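# Right a toppled stool inside the dashed rectangle

## Task

Set the tipped-over stool upright, resting on its legs, within the dashed rectangle, then release it and pull the grippers away; it only counts if the stool stays that way without the robot holding it.

## Robot and tools

Robot: two Kinova Gen3 arms, each with seven revolute joints and a Robotiq 2F-85 parallel gripper. They are named left_arm and right_arm; the names do not refer to image sides. left_arm's base sits at (-0.023, +0.339, 0) m and right_arm's at (0, -0.273, 0) m, both almost unrotated, so left_arm is on the +y side.

Scene frame: origin on the table top midway between the arms, +x out over the table, +z up. Each result's state line gives, per arm, end_effector_position (metres) and end_effector_quat_wxyz. That point is the midpoint of the pads when closed; closed fingertips extend about 19 mm past it, open ones about 6 mm. Gripper +z runs along the fingers, +y is the closing direction. Printed hand positions can be off, more so at long reach. Closing pushes the fingertips roughly 13 mm farther out, so keep clearance above the table.

execute_actions takes "actions", a list holding one item or nothing, plus optional "pictures" (boolean).
- Empty list: no command, just returns state with camera images.
- Move: {"rows": [...], "steps": n}, n from 3 to 15, each step 1/30 s, default 15. Each row is played for one step; if rows run out, the final row repeats.
- Wait: {"steps": n} with no rows, n up to 300; it returns once that many steps have elapsed since the previous result, with your pause counted.
Images arrive only with an empty list or pictures: true.

Row layout: exactly 18 numbers covering both arms even if one is idle. First left_arm: seven absolute joint target angles in radians (waist, shoulder, upper arm roll, elbow, forearm roll, wrist pitch, wrist roll, same order as the Joint positions line), then gripper position, then gripper speed. Then the same nine for right_arm. These are targets, not offsets. Stated joint ranges: waist, upper arm roll, forearm roll and wrist roll -69.115 to 69.115; shoulder -2.250 to 2.250; elbow -2.580 to 2.580; wrist pitch -2.100 to 2.100. A target more than 0.013 rad beyond an end, and further out than the current angle, gets the call refused (nothing is sent). Targets past the true end are clipped to it and may produce the note "joint sent to its limit", possibly referring to an earlier action.

Gripper position, range -1 to +1: +1 fully open (85 mm), 0 about 41 mm, pads touch near -0.8, -1 closes until blocked, with roughly 190 to 235 N per pad. Gripper speed, range -1 to +1: about 20 mm/s at -1, 85 at 0, 150 at +1. To keep a gripper unchanged, resend its previous two numbers; a 0 is a real command. For a firm grip hold position at -1; for a gentle one open, then close to just under the object's width. To release, command wider than the object. Fingers that stopped stay put until the position changes by 0.01 or more, but may re-close by themselves if the object slips or is lost. position_measured_pct is about 50 minus 50 times the actual finger position (0 = fully open); stopping under about 90 means something is held or blocking, about 90 means the pads met on nothing or something very thin.

Motion: joint speed and acceleration are capped and the joints of an arm are coordinated to arrive together. Each step the sent target stays within 0.304 rad of the measured angle (first four joints) or 0.266 rad (last three), and is scaled back if it would move the gripper more than 70 mm. Big moves may not be finished when the result returns. Arms keep heading to the last row between calls until they settle or a step is HELD. Each result is read 3 steps before the action finishes; those steps run afterwards, before the next action begins.

Result lines: Joint positions and Joint velocities (rad, rad/s) per arm; joint torques in the same order, with per-unit offsets and noise. "joint command not followed" means a clearance check altered or blocked joint targets on some steps, other parts of the row still applied. HELD marks steps where some or all of your row was not sent. TORQUE FAULT: contact torque reached a load limit (48 N m for the first four joints, 30.2 for the last three, held weight included); that arm freezes 10 s and the rest of the call is dropped. MOTOR HOT appears from 60 °C; at 75 °C an OVER-TEMPERATURE FAULT makes that arm sag. Avoid long heavy holds.

Cameras: cam_head_left, cam_head_right, cam_high, cam_low, cam_left_wrist, cam_right_wrist, each 504x504, with pinhole+radial calibration given per camera; wrist camera poses follow their arm's joints. zoom_image takes "camera" (one of those names) and "region" [x0, y0, x1, y1] in pixels of that camera's latest image, origin top-left, at most 504 by 504, and returns an enlarged view.

read_manual(section="licences") only returns URDF licence texts. finished_scene takes "scene", the current scene's number, ends it irrevocably and reports success; the stool must already be upright, released and stable.

Avoid: knocking or placing anything off the table, dropping or slamming the stool, hard pushes, arms colliding or pressing on each other, and random tugs on held parts or pushes on loose objects should be expected and checked for.

Each tool is called after "Request:" as name(argument=value, ...) on one line, values as JSON.

## Session

Request:
execute_actions(actions=[])

Scene clock: 0.00 s of 4244.00 s.
left_arm: end_effector_position=(+0.2191, +0.6745, +0.3594) position_measured_pct=0.0 end_effector_quat_wxyz=(-0.421, +0.466, +0.767, +0.129) | right_arm: end_effector_position=(+0.0344, +0.1660, +0.3612) position_measured_pct=0.0 end_effector_quat_wxyz=(-0.095, +0.818, -0.509, -0.249)
Joint positions: left_arm=[-0.625  0.364  0.307  1.649 -0.923  1.619  0.344] | right_arm=[-1.095  0.079 -0.084  1.736 -0.5    1.058  2.538]
Joint velocities: left_arm=[-0.001 -0.001  0.     0.001  0.     0.002 -0.001] | right_arm=[ 0.001 -0.     0.001  0.001  0.001  0.001 -0.   ]
Joint torques (N m, as the joint torque sensors report them, + toward a larger angle): no reading
Motor temperatures (°C, as the motors report them): left_arm=[23 23 20 23 30 27 29] | right_arm=[23 23 22 24 25 27 27]

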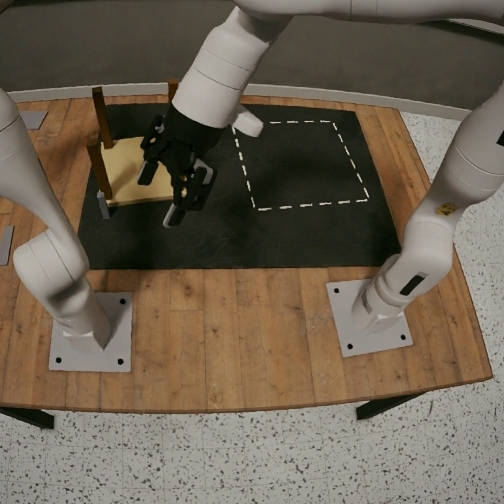

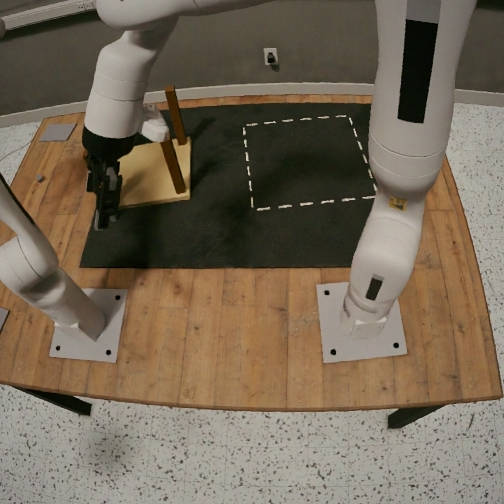

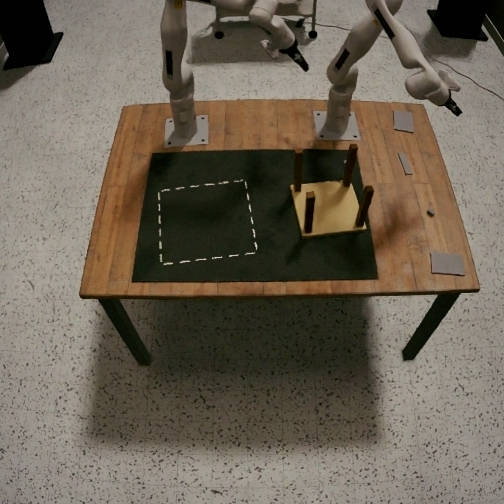

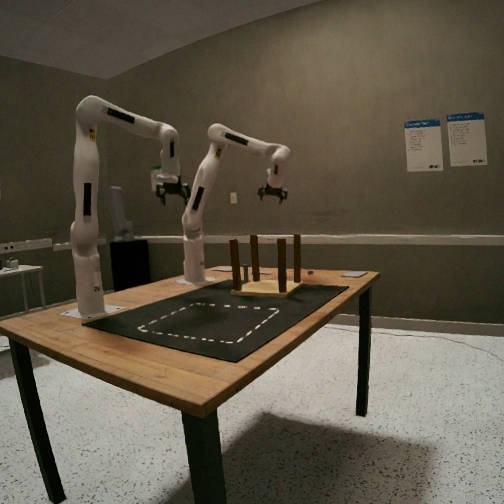

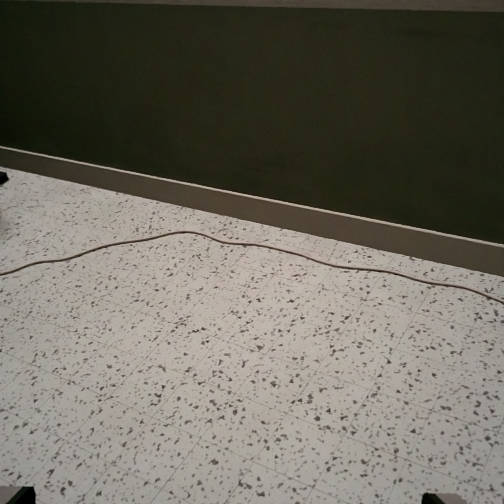

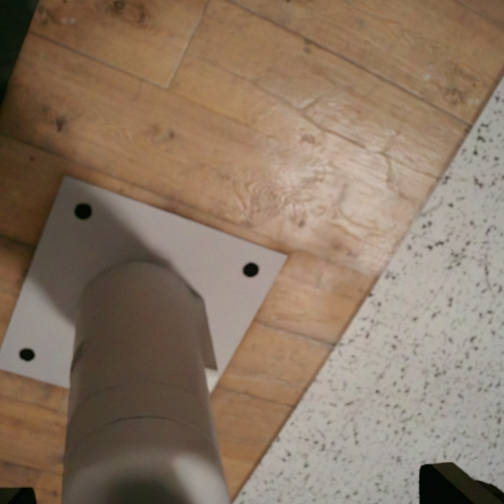

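Request:
zoom_image(camera="cam_high", region=[270, 130, 400, 260])

Request:
zoom_image(camera="cam_low", region=[210, 220, 330, 310])

Request:
zoom_image(camera="cam_head_left", region=[70, 70, 230, 230])

Request:
zoom_image(camera="cam_high", region=[130, 150, 280, 290])

Region (270, 130, 400, 260) of cam_high's 504x504 image, scaled by 3.877, with more detail than that image has.

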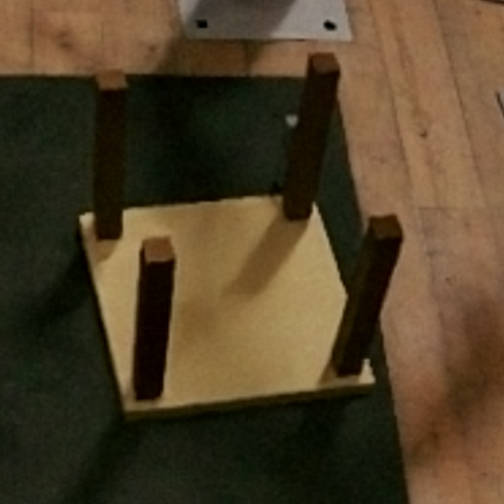

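Region (210, 220, 330, 310) of cam_low's 504x504 image, scaled by 4.200, with more detail than that image has; it fills the top 378 rows of this view, and the rest is white.

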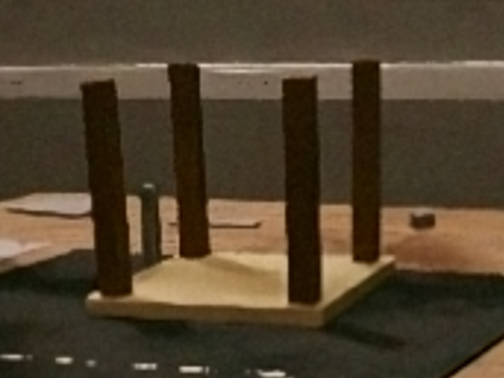

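Region (70, 70, 230, 230) of cam_head_left's 504x504 image, scaled by 3.150, with more detail than that image has.

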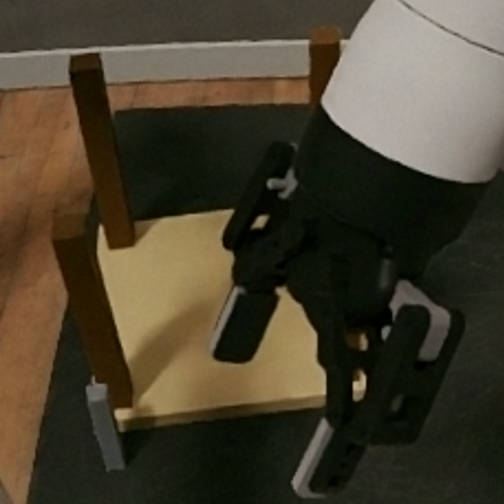

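Region (130, 150, 280, 290) of cam_high's 504x504 image, scaled by 3.360, with more detail than that image has; it fills the top 470 rows of this view, and the rest is white.

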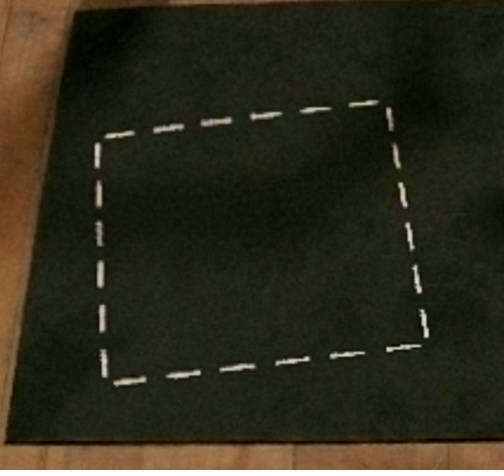

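Request:
zoom_image(camera="cam_low", region=[225, 228, 310, 303])

Request:
zoom_image(camera="cam_high", region=[285, 175, 345, 245])

Request:
zoom_image(camera="cam_head_right", region=[110, 75, 240, 215])

Region (225, 228, 310, 303) of cam_low's 504x504 image, scaled by 5.929, with more detail than that image has; it fills the top 445 rows of this view, and the rest is white.

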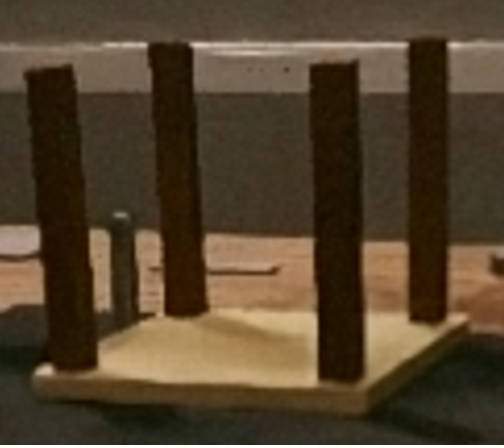

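Region (285, 175, 345, 245) of cam_high's 504x504 image, scaled by 7.200, with more detail than that image has; it fills the left 432 columns of this view, and the rest is white.

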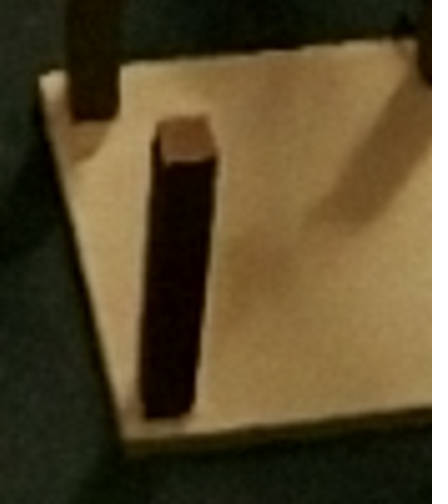

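Region (110, 75, 240, 215) of cam_head_right's 504x504 image, scaled by 3.600, with more detail than that image has; it fills the left 468 columns of this view, and the rest is white.

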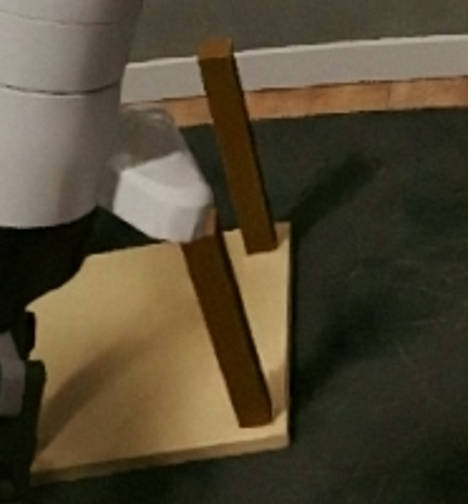

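Request:
zoom_image(camera="cam_head_right", region=[150, 120, 230, 210])

Request:
zoom_image(camera="cam_head_right", region=[300, 270, 420, 380])

Request:
zoom_image(camera="cam_high", region=[150, 95, 230, 165])

Request:
zoom_image(camera="cam_high", region=[300, 90, 380, 160])

Region (150, 120, 230, 210) of cam_head_right's 504x504 image, scaled by 5.600, with more detail than that image has.

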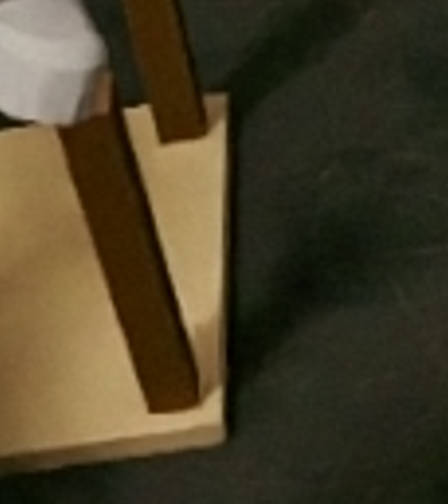

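Region (300, 270, 420, 380) of cam_head_right's 504x504 image, scaled by 4.200, with more detail than that image has; it fills the top 462 rows of this view, and the rest is white.

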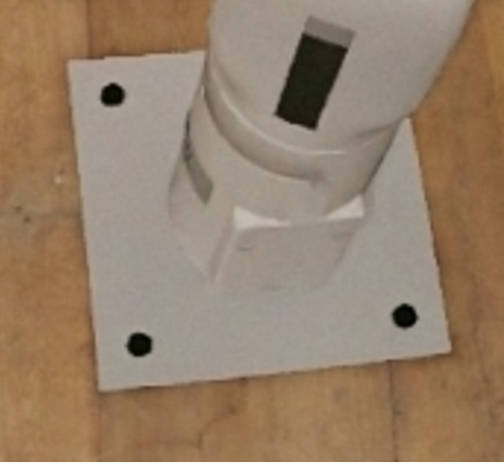

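Region (150, 95, 230, 165) of cam_high's 504x504 image, scaled by 6.300, with more detail than that image has; it fills the top 441 rows of this view, and the rest is white.

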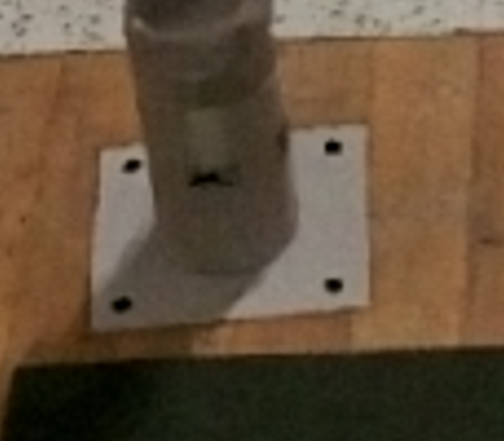

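Region (300, 90, 380, 160) of cam_high's 504x504 image, scaled by 6.300, with more detail than that image has; it fills the top 441 rows of this view, and the rest is white.

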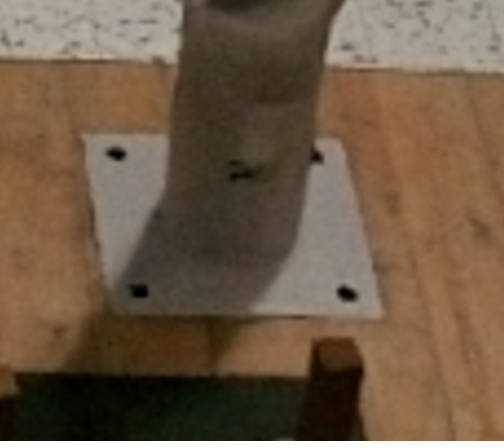

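Request:
zoom_image(camera="cam_head_right", region=[30, 270, 150, 380])

Request:
zoom_image(camera="cam_head_left", region=[30, 280, 150, 390])

Request:
zoom_image(camera="cam_head_left", region=[310, 270, 430, 370])

Region (30, 270, 150, 380) of cam_head_right's 504x504 image, scaled by 4.200, with more detail than that image has; it fills the top 462 rows of this view, and the rest is white.

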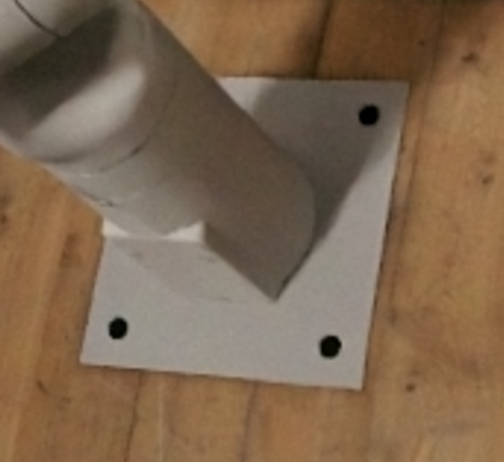

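Region (30, 280, 150, 390) of cam_head_left's 504x504 image, scaled by 4.200, with more detail than that image has; it fills the top 462 rows of this view, and the rest is white.

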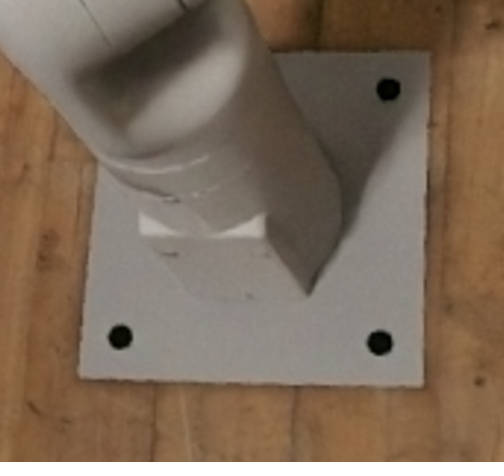

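Region (310, 270, 430, 370) of cam_head_left's 504x504 image, scaled by 4.200, with more detail than that image has.

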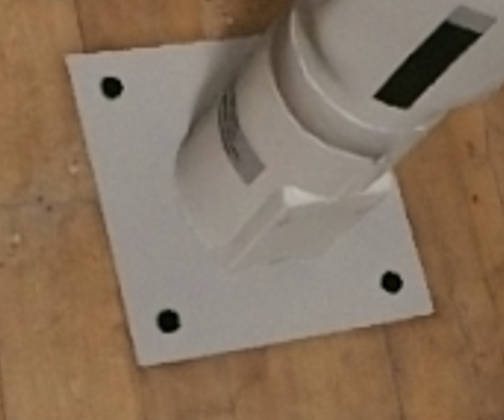

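Request:
zoom_image(camera="cam_head_left", region=[220, 105, 380, 225])

Request:
zoom_image(camera="cam_head_left", region=[80, 80, 160, 160])

Request:
zoom_image(camera="cam_head_left", region=[80, 150, 200, 230])

Region (220, 105, 380, 225) of cam_head_left's 504x504 image, scaled by 3.150, with more detail than that image has; it fills the top 378 rows of this view, and the rest is white.

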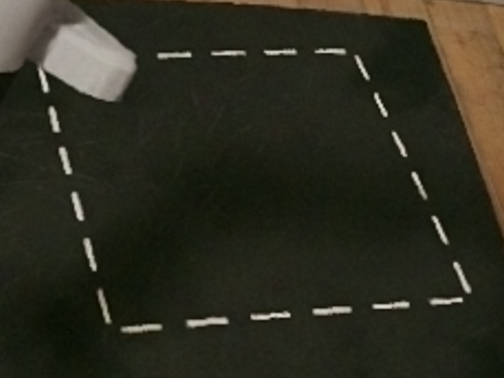

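Region (80, 80, 160, 160) of cam_head_left's 504x504 image, scaled by 6.300, with more detail than that image has.

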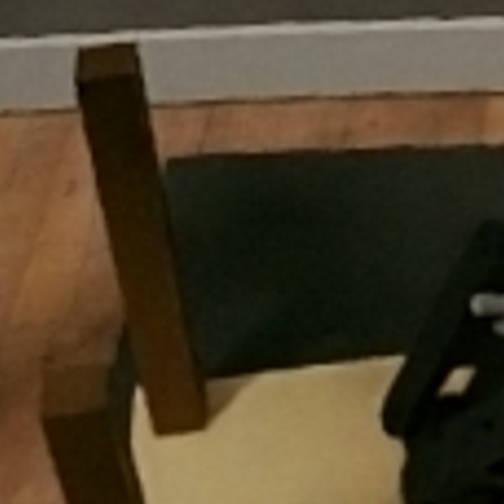

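Region (80, 150, 200, 230) of cam_head_left's 504x504 image, scaled by 4.200, with more detail than that image has.

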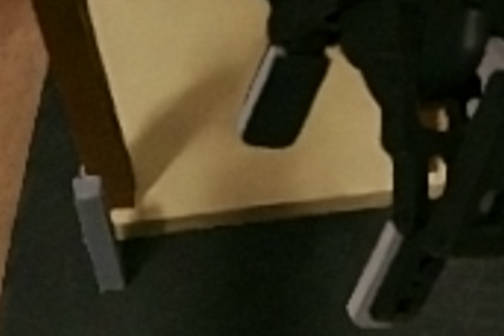

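Request:
execute_actions(actions=[{"rows": [[-0.625,0.364,0.307,1.649,-0.923,1.619,0.344,1,0,-0.06,0.62,0,1.35,-1.569,1.572,1.034,1,0]], "steps": 15}])

Request:
execute_actions(actions=[{"rows": [[-0.625,0.364,0.307,1.649,-0.923,1.619,0.344,1,0,-0.06,0.62,0,1.35,-1.569,1.572,1.034,1,0]], "steps": 15}])

Scene clock: 9.53 s of 4244.00 s.
left_arm: end_effector_position=(+0.2192, +0.6747, +0.3595) position_measured_pct=0.0 end_effector_quat_wxyz=(-0.421, +0.466, +0.767, +0.130) | right_arm: end_effector_position=(+0.1446, +0.2060, +0.3565) position_measured_pct=0.0 end_effector_quat_wxyz=(-0.036, -0.616, +0.705, +0.349)
Joint positions: left_arm=[-0.625  0.364  0.307  1.649 -0.923  1.619  0.344] | right_arm=[-0.816  0.358 -0.031  1.496 -0.737  1.294  2.303]
Joint velocities: left_arm=[ 0.    -0.     0.001  0.    -0.    -0.003 -0.   ] | right_arm=[ 0.989  0.976  0.121 -0.586 -0.87   0.864 -0.868]
Joint torques (N m, as the joint torque sensors report them, + toward a larger angle): left_arm=[  0.31 -15.16   0.07  -7.19  -2.22   1.2    0.33] | right_arm=[  1.27 -14.53  -0.09  -8.87  -1.8    0.01  -0.03]
Motor temperatures (°C, as the motors report them): left_arm=[23 23 20 23 30 27 29] | right_arm=[23 23 22 24 25 27 27]
Steps of this call (steps 1 to 90: nothing new was sent; then 6.13 s passed at rest; steps 91 to 102: the first 12 steps of this action). Readings (joint positions | what the end effector reports):
91: left_arm=[-0.625 0.364 0.307 1.649 -0.923 1.619 0.344] | right_arm=[-1.093 0.080 -0.084 1.735 -0.501 1.059 2.537] | left_arm position_measured_pct=0.0 | right_arm position_measured_pct=0.0
92: left_arm=[-0.625 0.364 0.307 1.649 -0.923 1.619 0.344] | right_arm=[-1.086 0.087 -0.084 1.729 -0.506 1.064 2.533] | left_arm position_measured_pct=0.0 | right_arm position_measured_pct=0.0
94: left_arm=[-0.625 0.364 0.307 1.649 -0.923 1.619 0.344] | right_arm=[-1.056 0.117 -0.078 1.702 -0.529 1.088 2.510] | left_arm position_measured_pct=0.0 | right_arm position_measured_pct=0.0
98: left_arm=[-0.625 0.364 0.307 1.649 -0.923 1.619 0.344] | right_arm=[-0.943 0.231 -0.051 1.593 -0.625 1.183 2.414] | left_arm position_measured_pct=0.0 | right_arm position_measured_pct=0.0
102: the state above

Scene clock: 10.03 s of 4244.00 s.
left_arm: end_effector_position=(+0.2192, +0.6747, +0.3595) position_measured_pct=0.0 end_effector_quat_wxyz=(-0.421, +0.466, +0.767, +0.130) | right_arm: end_effector_position=(+0.3390, +0.1625, +0.3998) position_measured_pct=0.0 end_effector_quat_wxyz=(-0.169, -0.189, +0.811, +0.527)
Joint positions: left_arm=[-0.625  0.364  0.307  1.649 -0.923  1.619  0.344] | right_arm=[-0.343  0.578 -0.004  1.372 -1.155  1.53   1.884]
Joint velocities: left_arm=[ 0.001  0.001 -0.003 -0.     0.    -0.001  0.001] | right_arm=[ 0.845  0.136  0.013 -0.072 -0.746  0.14  -0.746]
Joint torques (N m, as the joint torque sensors report them, + toward a larger angle): left_arm=[  0.47 -14.99  -0.12  -7.08  -2.21   1.23   0.23] | right_arm=[ -0.11 -19.16  -1.    -9.08  -2.62   0.84  -0.14]
Motor temperatures (°C, as the motors report them): left_arm=[23 23 20 23 30 27 29] | right_arm=[23 23 22 24 25 27 27]
Steps of this call (steps 1 to 3: the last 3 steps of your previous action; steps 4 to 15: the first 12 steps of this action). Readings (joint positions | what the end effector reports):
4: left_arm=[-0.625 0.364 0.307 1.649 -0.923 1.619 0.344] | right_arm=[-0.680 0.466 -0.018 1.434 -0.856 1.406 2.183] | left_arm position_measured_pct=0.0 | right_arm position_measured_pct=0.0
5: left_arm=[-0.625 0.364 0.307 1.649 -0.923 1.619 0.344] | right_arm=[-0.647 0.485 -0.015 1.424 -0.886 1.428 2.153] | left_arm position_measured_pct=0.0 | right_arm position_measured_pct=0.0
7: left_arm=[-0.625 0.364 0.307 1.649 -0.923 1.619 0.344] | right_arm=[-0.582 0.515 -0.012 1.407 -0.943 1.462 2.095] | left_arm position_measured_pct=0.0 | right_arm position_measured_pct=0.0
11: left_arm=[-0.625 0.364 0.307 1.649 -0.923 1.619 0.344] | right_arm=[-0.459 0.555 -0.007 1.385 -1.053 1.505 1.986] | left_arm position_measured_pct=0.0 | right_arm position_measured_pct=0.0
15: the state above

Request:
execute_actions(actions=[{"rows": [[-0.625,0.364,0.307,1.649,-0.923,1.619,0.344,1,0,-0.06,1.0,0,1.25,-1.569,1.572,1.034,1,0]], "steps": 12}])

Request:
execute_actions(actions=[{"rows": [[-0.625,0.364,0.307,1.649,-0.923,1.619,0.344,1,0,-0.0597,1.37,0,1.2091,-1.5693,1.5717,1.0339,1,0]], "steps": 15}])

Request:
execute_actions(actions=[{"rows": [[-0.625,0.364,0.307,1.649,-0.923,1.619,0.344,1,0,-0.0597,1.3956,0,1.2091,-1.5693,1.5717,1.0339,1,0]], "steps": 15}])

Scene clock: 10.47 s of 4244.00 s.
left_arm: end_effector_position=(+0.2192, +0.6747, +0.3595) position_measured_pct=0.0 end_effector_quat_wxyz=(-0.421, +0.466, +0.767, +0.130) | right_arm: end_effector_position=(+0.4908, +0.1132, +0.3962) position_measured_pct=0.0 end_effector_quat_wxyz=(-0.261, +0.117, +0.732, +0.619)
Joint positions: left_arm=[-0.625  0.364  0.307  1.649 -0.923  1.619  0.344] | right_arm=[-0.12   0.786 -0.     1.301 -1.462  1.564  1.532]
Joint velocities: left_arm=[ 0.    -0.002 -0.001  0.    -0.     0.    -0.001] | right_arm=[ 0.245  0.887 -0.001 -0.215 -0.445  0.035 -0.905]
Joint torques (N m, as the joint torque sensors report them, + toward a larger angle): left_arm=[  0.49 -15.07  -0.01  -7.02  -2.1    1.27   0.05] | right_arm=[  0.51 -21.36  -1.66  -8.04  -2.58   0.96  -0.14]
Motor temperatures (°C, as the motors report them): left_arm=[23 23 20 23 30 27 29] | right_arm=[23 23 22 24 25 27 27]
Steps of this call (steps 1 to 3: the last 3 steps of your previous action; step 4: the robot went on to your last target; steps 5 to 13: the first 9 steps of this action). Readings (joint positions | what the end effector reports):
5: left_arm=[-0.625 0.364 0.307 1.649 -0.923 1.619 0.344] | right_arm=[-0.210 0.599 -0.002 1.361 -1.299 1.550 1.740] | left_arm position_measured_pct=0.0 | right_arm position_measured_pct=0.0
6: left_arm=[-0.625 0.364 0.307 1.649 -0.923 1.619 0.344] | right_arm=[-0.190 0.608 -0.001 1.357 -1.329 1.553 1.710] | left_arm position_measured_pct=0.0 | right_arm position_measured_pct=0.0
8: left_arm=[-0.625 0.364 0.307 1.649 -0.923 1.619 0.344] | right_arm=[-0.165 0.641 -0.000 1.343 -1.375 1.557 1.663] | left_arm position_measured_pct=0.0 | right_arm position_measured_pct=0.0
12: left_arm=[-0.625 0.364 0.307 1.649 -0.923 1.619 0.344] | right_arm=[-0.128 0.756 -0.000 1.309 -1.447 1.563 1.561] | left_arm position_measured_pct=0.0 | right_arm position_measured_pct=0.0
13: the state above

Scene clock: 10.97 s of 4244.00 s.
left_arm: end_effector_position=(+0.2192, +0.6747, +0.3595) position_measured_pct=0.0 end_effector_quat_wxyz=(-0.421, +0.466, +0.767, +0.130) | right_arm: end_effector_position=(+0.5483, +0.0939, +0.1938) position_measured_pct=0.0 end_effector_quat_wxyz=(-0.466, +0.385, +0.597, +0.528)
Joint positions: left_arm=[-0.625  0.364  0.307  1.649 -0.923  1.619  0.344] | right_arm=[-0.067  1.205  0.     1.227 -1.557  1.57   1.135]
Joint velocities: left_arm=[ 0.    -0.001 -0.     0.001  0.     0.001 -0.   ] | right_arm=[ 0.038  0.824 -0.002 -0.091 -0.063  0.005 -0.503]
Joint torques (N m, as the joint torque sensors report them, + toward a larger angle): left_arm=[  0.47 -15.08  -0.08  -7.11  -2.16   1.18   0.27] | right_arm=[  0.41 -23.82  -3.12  -7.1   -1.64   1.83  -0.16]
Motor temperatures (°C, as the motors report them): left_arm=[23 23 20 23 30 27 29] | right_arm=[23 23 22 24 25 27 27]
Steps of this call (steps 1 to 3: the last 3 steps of your previous action; steps 4 to 15: the first 12 steps of this action). Readings (joint positions | what the end effector reports):
4: left_arm=[-0.625 0.364 0.307 1.649 -0.923 1.619 0.344] | right_arm=[-0.089 0.897 0.000 1.275 -1.517 1.567 1.383] | left_arm position_measured_pct=0.0 | right_arm position_measured_pct=0.0
5: left_arm=[-0.625 0.364 0.307 1.649 -0.923 1.619 0.344] | right_arm=[-0.084 0.925 0.000 1.267 -1.528 1.569 1.346] | left_arm position_measured_pct=0.0 | right_arm position_measured_pct=0.0
7: left_arm=[-0.625 0.364 0.307 1.649 -0.923 1.619 0.344] | right_arm=[-0.079 0.983 0.001 1.255 -1.538 1.569 1.292] | left_arm position_measured_pct=0.0 | right_arm position_measured_pct=0.0
11: left_arm=[-0.625 0.364 0.307 1.649 -0.923 1.619 0.344] | right_arm=[-0.072 1.095 0.000 1.239 -1.549 1.570 1.203] | left_arm position_measured_pct=0.0 | right_arm position_measured_pct=0.0
15: the state above

Scene clock: 11.47 s of 4244.00 s.
left_arm: end_effector_position=(+0.2192, +0.6747, +0.3595) position_measured_pct=0.0 end_effector_quat_wxyz=(-0.421, +0.466, +0.767, +0.130) | right_arm: end_effector_position=(+0.5312, +0.0873, +0.0885) position_measured_pct=0.0 end_effector_quat_wxyz=(+0.532, -0.465, -0.533, -0.466)
Joint positions: left_arm=[-0.625  0.364  0.307  1.649 -0.923  1.619  0.344] | right_arm=[-0.06   1.394  0.     1.209 -1.569  1.572  1.034]
Joint velocities: left_arm=[-0.    -0.001 -0.001  0.    -0.001  0.002  0.   ] | right_arm=[ 0.001  0.013  0.001 -0.001  0.001 -0.    -0.   ]
Joint torques (N m, as the joint torque sensors report them, + toward a larger angle): left_arm=[  0.41 -15.03  -0.14  -7.1   -2.09   1.17   0.16] | right_arm=[  0.11 -23.87  -2.96  -5.05  -1.47   2.1   -0.08]
Motor temperatures (°C, as the motors report them): left_arm=[23 23 20 23 30 27 29] | right_arm=[23 23 22 24 25 27 27]
Steps of this call (steps 1 to 3: the last 3 steps of your previous action; steps 4 to 15: the first 12 steps of this action). Readings (joint positions | what the end effector reports):
4: left_arm=[-0.625 0.364 0.307 1.649 -0.923 1.619 0.344] | right_arm=[-0.062 1.313 0.000 1.215 -1.565 1.571 1.069] | left_arm position_measured_pct=0.0 | right_arm position_measured_pct=0.0
5: left_arm=[-0.625 0.364 0.307 1.649 -0.923 1.619 0.344] | right_arm=[-0.061 1.337 0.000 1.213 -1.567 1.571 1.056] | left_arm position_measured_pct=0.0 | right_arm position_measured_pct=0.0
7: left_arm=[-0.625 0.364 0.307 1.649 -0.923 1.619 0.344] | right_arm=[-0.060 1.374 0.001 1.211 -1.568 1.571 1.039] | left_arm position_measured_pct=0.0 | right_arm position_measured_pct=0.0
11: left_arm=[-0.625 0.364 0.307 1.649 -0.923 1.619 0.344] | right_arm=[-0.060 1.391 0.000 1.210 -1.569 1.571 1.034] | left_arm position_measured_pct=0.0 | right_arm position_measured_pct=0.0
15: the state above

Request:
execute_actions(actions=[])

Scene clock: 11.57 s of 4244.00 s.
left_arm: end_effector_position=(+0.2192, +0.6747, +0.3595) position_measured_pct=0.0 end_effector_quat_wxyz=(-0.421, +0.466, +0.767, +0.130) | right_arm: end_effector_position=(+0.5311, +0.0872, +0.0881) position_measured_pct=0.0 end_effector_quat_wxyz=(+0.532, -0.465, -0.533, -0.465)
Joint positions: left_arm=[-0.625  0.364  0.307  1.649 -0.923  1.619  0.344] | right_arm=[-0.06   1.395  0.     1.209 -1.569  1.572  1.034]
Joint velocities: left_arm=[ 0.     0.001  0.    -0.001  0.    -0.    -0.001] | right_arm=[-0.     0.006 -0.001 -0.002 -0.001  0.    -0.   ]
Joint torques (N m, as the joint torque sensors report them, + toward a larger angle): left_arm=[  0.56 -15.03  -0.17  -7.05  -1.96   1.3    0.17] | right_arm=[  0.71 -23.5   -2.66  -5.7   -1.77   2.08  -0.09]
Motor temperatures (°C, as the motors report them): left_arm=[23 23 20 23 30 27 29] | right_arm=[23 23 22 24 25 27 27]
Kept back: nothing.
Steps of this call (steps 1 to 3: the last 3 steps of your previous action). Readings (joint positions | what the end effector reports):
1: left_arm=[-0.625 0.364 0.307 1.649 -0.923 1.619 0.344] | right_arm=[-0.060 1.395 0.000 1.209 -1.569 1.572 1.034] | left_arm position_measured_pct=0.0 | right_arm position_measured_pct=0.0
2: left_arm=[-0.625 0.364 0.307 1.649 -0.923 1.619 0.344] | right_arm=[-0.060 1.395 0.000 1.209 -1.569 1.572 1.034] | left_arm position_measured_pct=0.0 | right_arm position_measured_pct=0.0
3: the state above
camera_calibration (this result's frames):
cam_left_wrist: T_world_to_cam=[[0.83007, 0.535252, -0.156492, -0.494662], [0.212651, -0.563229, -0.798469, 0.678989], [-0.515523, 0.629507, -0.581341, 0.0397328], [0, 0, 0, 1]] pos_world=[0.286699, 0.622183, 0.487839]
cam_right_wrist: T_world_to_cam=[[0.99495, 0.0919882, -0.0401512, -0.533085], [-0.0422335, 0.0208023, -0.998891, 0.166177], [-0.091051, 0.995543, 0.0245822, 0.103401], [0, 0, 0, 1]] pos_world=[0.546826, -0.0573593, 0.142047]

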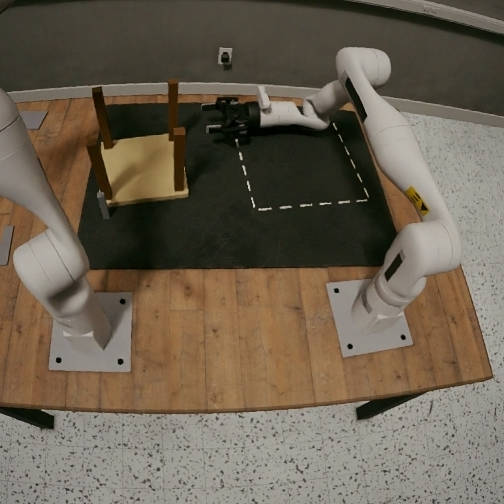

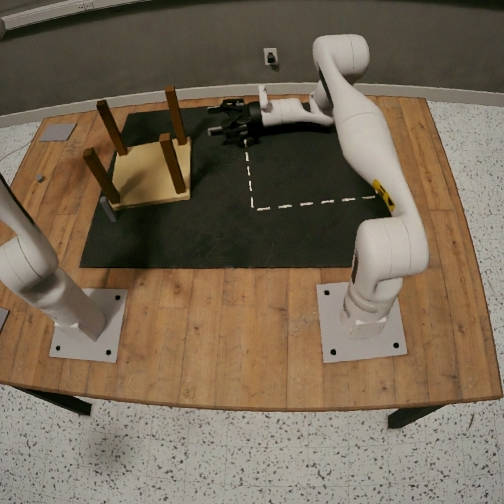

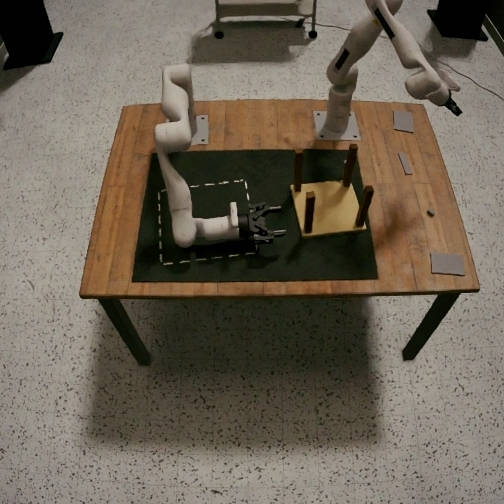

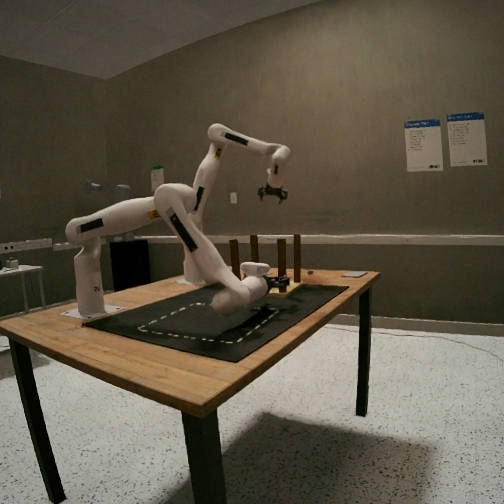

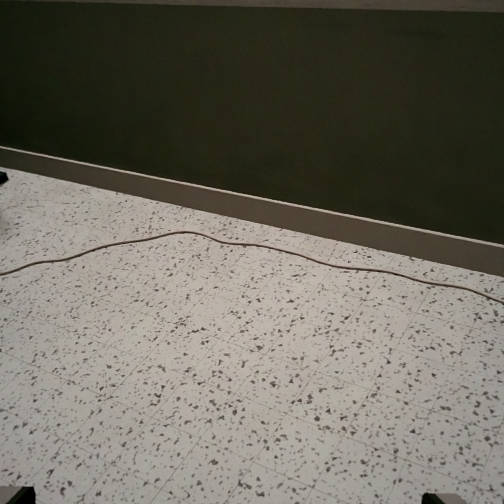

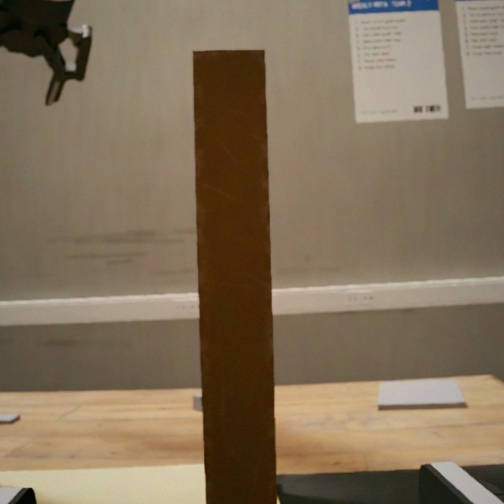

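Request:
zoom_image(camera="cam_right_wrist", region=[0, 424, 504, 504])

Request:
zoom_image(camera="cam_head_left", region=[150, 70, 280, 170])

Request:
zoom_image(camera="cam_high", region=[220, 180, 330, 260])

Request:
zoom_image(camera="cam_low", region=[200, 225, 320, 325])

Region (0, 424, 504, 504) of cam_right_wrist's 504x504 image, scaled by 1.000; it fills the top 80 rows of this view, and the rest is white.

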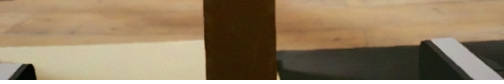

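Region (150, 70, 280, 170) of cam_head_left's 504x504 image, scaled by 3.877, with more detail than that image has; it fills the top 388 rows of this view, and the rest is white.

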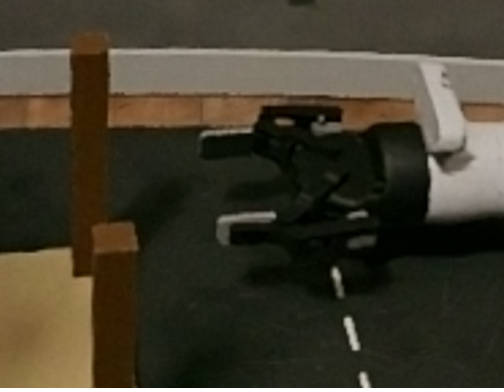

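Region (220, 180, 330, 260) of cam_high's 504x504 image, scaled by 4.582, with more detail than that image has; it fills the top 367 rows of this view, and the rest is white.

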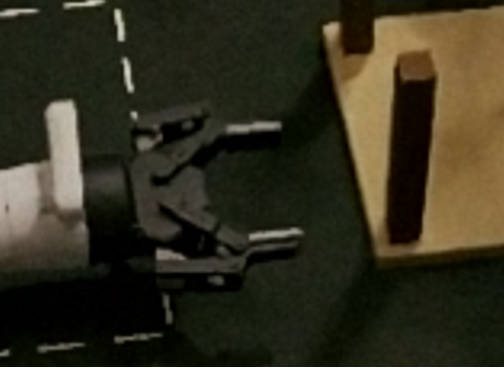

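Region (200, 225, 320, 325) of cam_low's 504x504 image, scaled by 4.200, with more detail than that image has.

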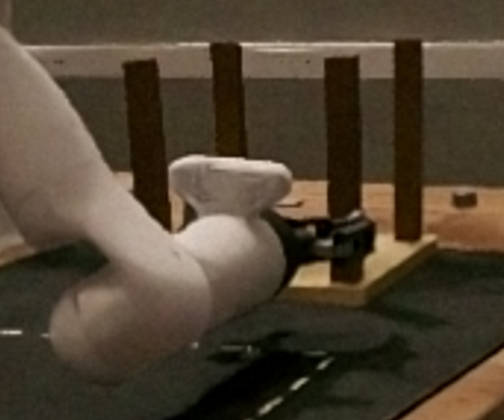

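Request:
execute_actions(actions=[{"rows": [[-0.625,0.364,0.307,1.649,-0.923,1.619,0.344,1,0,-0.2159,1.4056,0,1.1739,-1.7018,1.4887,0.990,0.35,0.3]], "steps": 15}])

Request:
execute_actions(actions=[{"rows": [[-0.625,0.364,0.307,1.649,-0.923,1.619,0.344,1,0,-0.2159,1.4056,0,1.1739,-1.7018,1.4887,0.990,0.35,0.3]], "steps": 5}], pictures=true)

Scene clock: 13.57 s of 4244.00 s.
left_arm: end_effector_position=(+0.2192, +0.6747, +0.3595) position_measured_pct=0.0 end_effector_quat_wxyz=(-0.421, +0.466, +0.767, +0.130) | right_arm: end_effector_position=(+0.5243, +0.1767, +0.0890) position_measured_pct=31.0 end_effector_quat_wxyz=(+0.538, -0.472, -0.526, -0.460)
Joint positions: left_arm=[-0.625  0.364  0.307  1.649 -0.923  1.619  0.344] | right_arm=[-0.213  1.405 -0.002  1.174 -1.702  1.489  0.99 ]
Joint velocities: left_arm=[-0.001  0.001  0.    -0.001  0.    -0.001 -0.001] | right_arm=[-0.016  0.002  0.039 -0.007 -0.011 -0.01  -0.003]
Joint torques (N m, as the joint torque sensors report them, + toward a larger angle): left_arm=[  0.19 -15.05  -0.22  -6.97  -2.23   1.21   0.18] | right_arm=[  0.92 -23.76  -2.09  -5.71  -1.75   2.39   0.05]
Motor temperatures (°C, as the motors report them): left_arm=[23 23 20 23 30 27 29] | right_arm=[23 23 22 24 25 27 27]
Steps of this call (steps 1 to 15: the robot went on to your last target; steps 16 to 48: nothing new was sent; steps 49 to 60: the first 12 steps of this action). Readings (joint positions | what the end effector reports):
49: left_arm=[-0.625 0.364 0.307 1.649 -0.923 1.619 0.344] | right_arm=[-0.061 1.396 0.000 1.209 -1.570 1.571 1.034] | left_arm position_measured_pct=0.0 | right_arm position_measured_pct=0.0
50: left_arm=[-0.625 0.364 0.307 1.649 -0.923 1.619 0.344] | right_arm=[-0.067 1.396 0.002 1.208 -1.574 1.569 1.032] | left_arm position_measured_pct=0.0 | right_arm position_measured_pct=0.8
52: left_arm=[-0.625 0.364 0.307 1.649 -0.923 1.619 0.344] | right_arm=[-0.095 1.398 0.003 1.201 -1.596 1.554 1.025] | left_arm position_measured_pct=0.0 | right_arm position_measured_pct=5.6
56: left_arm=[-0.625 0.364 0.307 1.649 -0.923 1.619 0.344] | right_arm=[-0.187 1.404 -0.001 1.181 -1.676 1.505 0.998] | left_arm position_measured_pct=0.0 | right_arm position_measured_pct=19.4
60: the state above

Scene clock: 13.73 s of 4244.00 s.
left_arm: end_effector_position=(+0.2192, +0.6747, +0.3595) position_measured_pct=0.0 end_effector_quat_wxyz=(-0.421, +0.466, +0.767, +0.130) | right_arm: end_effector_position=(+0.5235, +0.1774, +0.0879) position_measured_pct=32.5 end_effector_quat_wxyz=(+0.538, -0.472, -0.527, -0.459)
Joint positions: left_arm=[-0.625  0.364  0.307  1.649 -0.923  1.619  0.344] | right_arm=[-0.215  1.405 -0.     1.174 -1.702  1.489  0.99 ]
Joint velocities: left_arm=[ 0.001  0.     0.    -0.     0.001  0.    -0.   ] | right_arm=[-0.009  0.001  0.    -0.    -0.001 -0.     0.   ]
Joint torques (N m, as the joint torque sensors report them, + toward a larger angle): left_arm=[  0.39 -15.11  -0.17  -6.99  -2.02   1.27   0.27] | right_arm=[  0.2  -24.26  -2.41  -6.21  -1.75   2.03  -0.34]
Motor temperatures (°C, as the motors report them): left_arm=[23 23 20 23 30 27 29] | right_arm=[23 23 22 24 25 27 27]
Steps of this call (steps 1 to 3: the last 3 steps of your previous action; steps 4 to 5: the first 2 steps of this action). Readings (joint positions | what the end effector reports):
4: left_arm=[-0.625 0.364 0.307 1.649 -0.923 1.619 0.344] | right_arm=[-0.215 1.405 -0.000 1.174 -1.702 1.489 0.990] | left_arm position_measured_pct=0.0 | right_arm position_measured_pct=32.5
5: the state above
camera_calibration (this result's frames):
cam_left_wrist: T_world_to_cam=[[0.83007, 0.535252, -0.156492, -0.494662], [0.212651, -0.563229, -0.798469, 0.678989], [-0.515523, 0.629507, -0.581341, 0.0397328], [0, 0, 0, 1]] pos_world=[0.2867, 0.622183, 0.487839]
cam_right_wrist: T_world_to_cam=[[0.99377, 0.0908943, -0.0644884, -0.530961], [-0.0663537, 0.0176481, -0.99764, 0.176876], [-0.0895417, 0.995704, 0.0235693, 0.0121857], [0, 0, 0, 1]] pos_world=[0.54048, 0.0330064, 0.14193]

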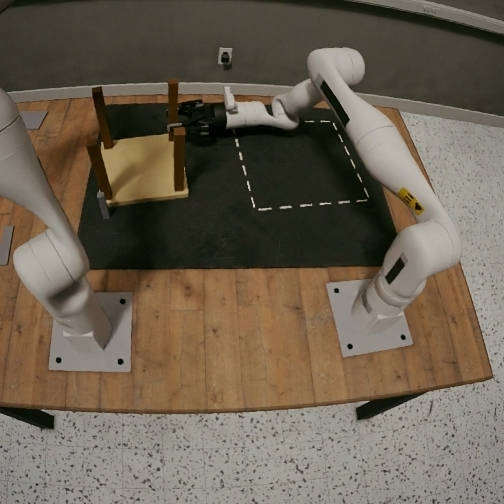

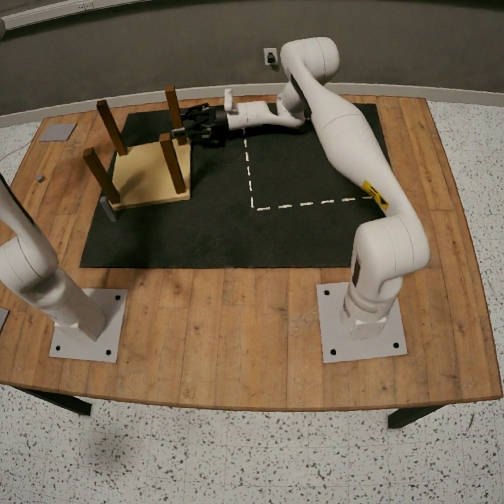

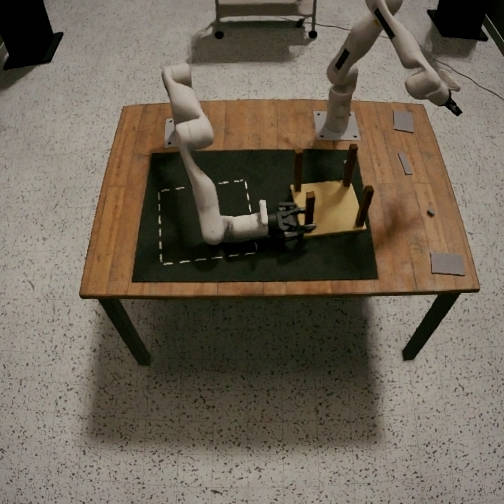

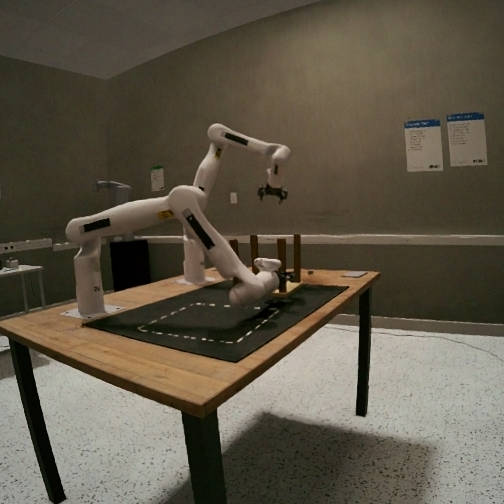

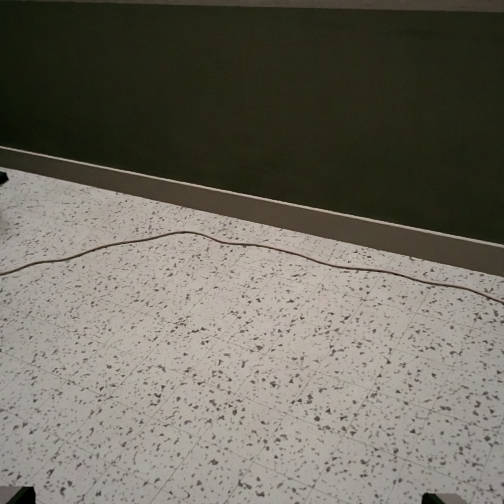

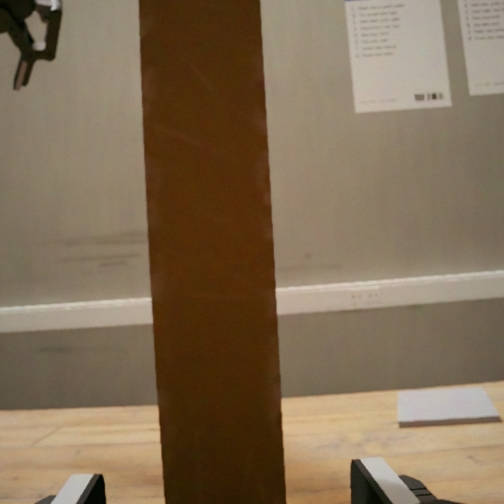

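Request:
execute_actions(actions=[{"rows": [[-0.625,0.364,0.307,1.649,-0.923,1.619,0.344,1,0,-0.2159,1.4056,0,1.1739,-1.7018,1.4887,0.990,-1,0]], "steps": 15}])

Scene clock: 14.37 s of 4244.00 s.
left_arm: end_effector_position=(+0.2192, +0.6747, +0.3595) position_measured_pct=0.0 end_effector_quat_wxyz=(-0.421, +0.466, +0.767, +0.130) | right_arm: end_effector_position=(+0.5231, +0.1779, +0.0878) position_measured_pct=60.3 end_effector_quat_wxyz=(+0.538, -0.472, -0.527, -0.459)
Joint positions: left_arm=[-0.625  0.364  0.307  1.649 -0.923  1.619  0.344] | right_arm=[-0.216  1.406 -0.     1.174 -1.702  1.489  0.99 ]
Joint velocities: left_arm=[-0.    -0.    -0.     0.     0.     0.001  0.   ] | right_arm=[ 0.     0.    -0.     0.001  0.    -0.002  0.   ]
Joint torques (N m, as the joint torque sensors report them, + toward a larger angle): left_arm=[  0.3  -15.08  -0.07  -7.03  -2.19   1.25   0.12] | right_arm=[  0.64 -24.49  -2.19  -6.01  -1.69   2.17  -0.11]
Motor temperatures (°C, as the motors report them): left_arm=[23 23 20 23 30 27 29] | right_arm=[23 23 22 24 25 27 27]
Steps of this call (steps 1 to 3: the last 3 steps of your previous action; steps 4 to 7: the robot went on to your last target; steps 8 to 19: the first 12 steps of this action). Readings (joint positions | what the end effector reports):
8: left_arm=[-0.625 0.364 0.307 1.649 -0.923 1.619 0.344] | right_arm=[-0.216 1.406 -0.000 1.174 -1.702 1.489 0.990] | left_arm position_measured_pct=0.0 | right_arm position_measured_pct=32.5
9: left_arm=[-0.625 0.364 0.307 1.649 -0.923 1.619 0.344] | right_arm=[-0.216 1.406 0.000 1.174 -1.702 1.489 0.990] | left_arm position_measured_pct=0.0 | right_arm position_measured_pct=32.9
11: left_arm=[-0.625 0.364 0.307 1.649 -0.923 1.619 0.344] | right_arm=[-0.216 1.406 0.000 1.174 -1.702 1.489 0.990] | left_arm position_measured_pct=0.0 | right_arm position_measured_pct=37.3
15: left_arm=[-0.625 0.364 0.307 1.649 -0.923 1.619 0.344] | right_arm=[-0.216 1.406 -0.000 1.174 -1.702 1.489 0.990] | left_arm position_measured_pct=0.0 | right_arm position_measured_pct=48.4
19: the state above


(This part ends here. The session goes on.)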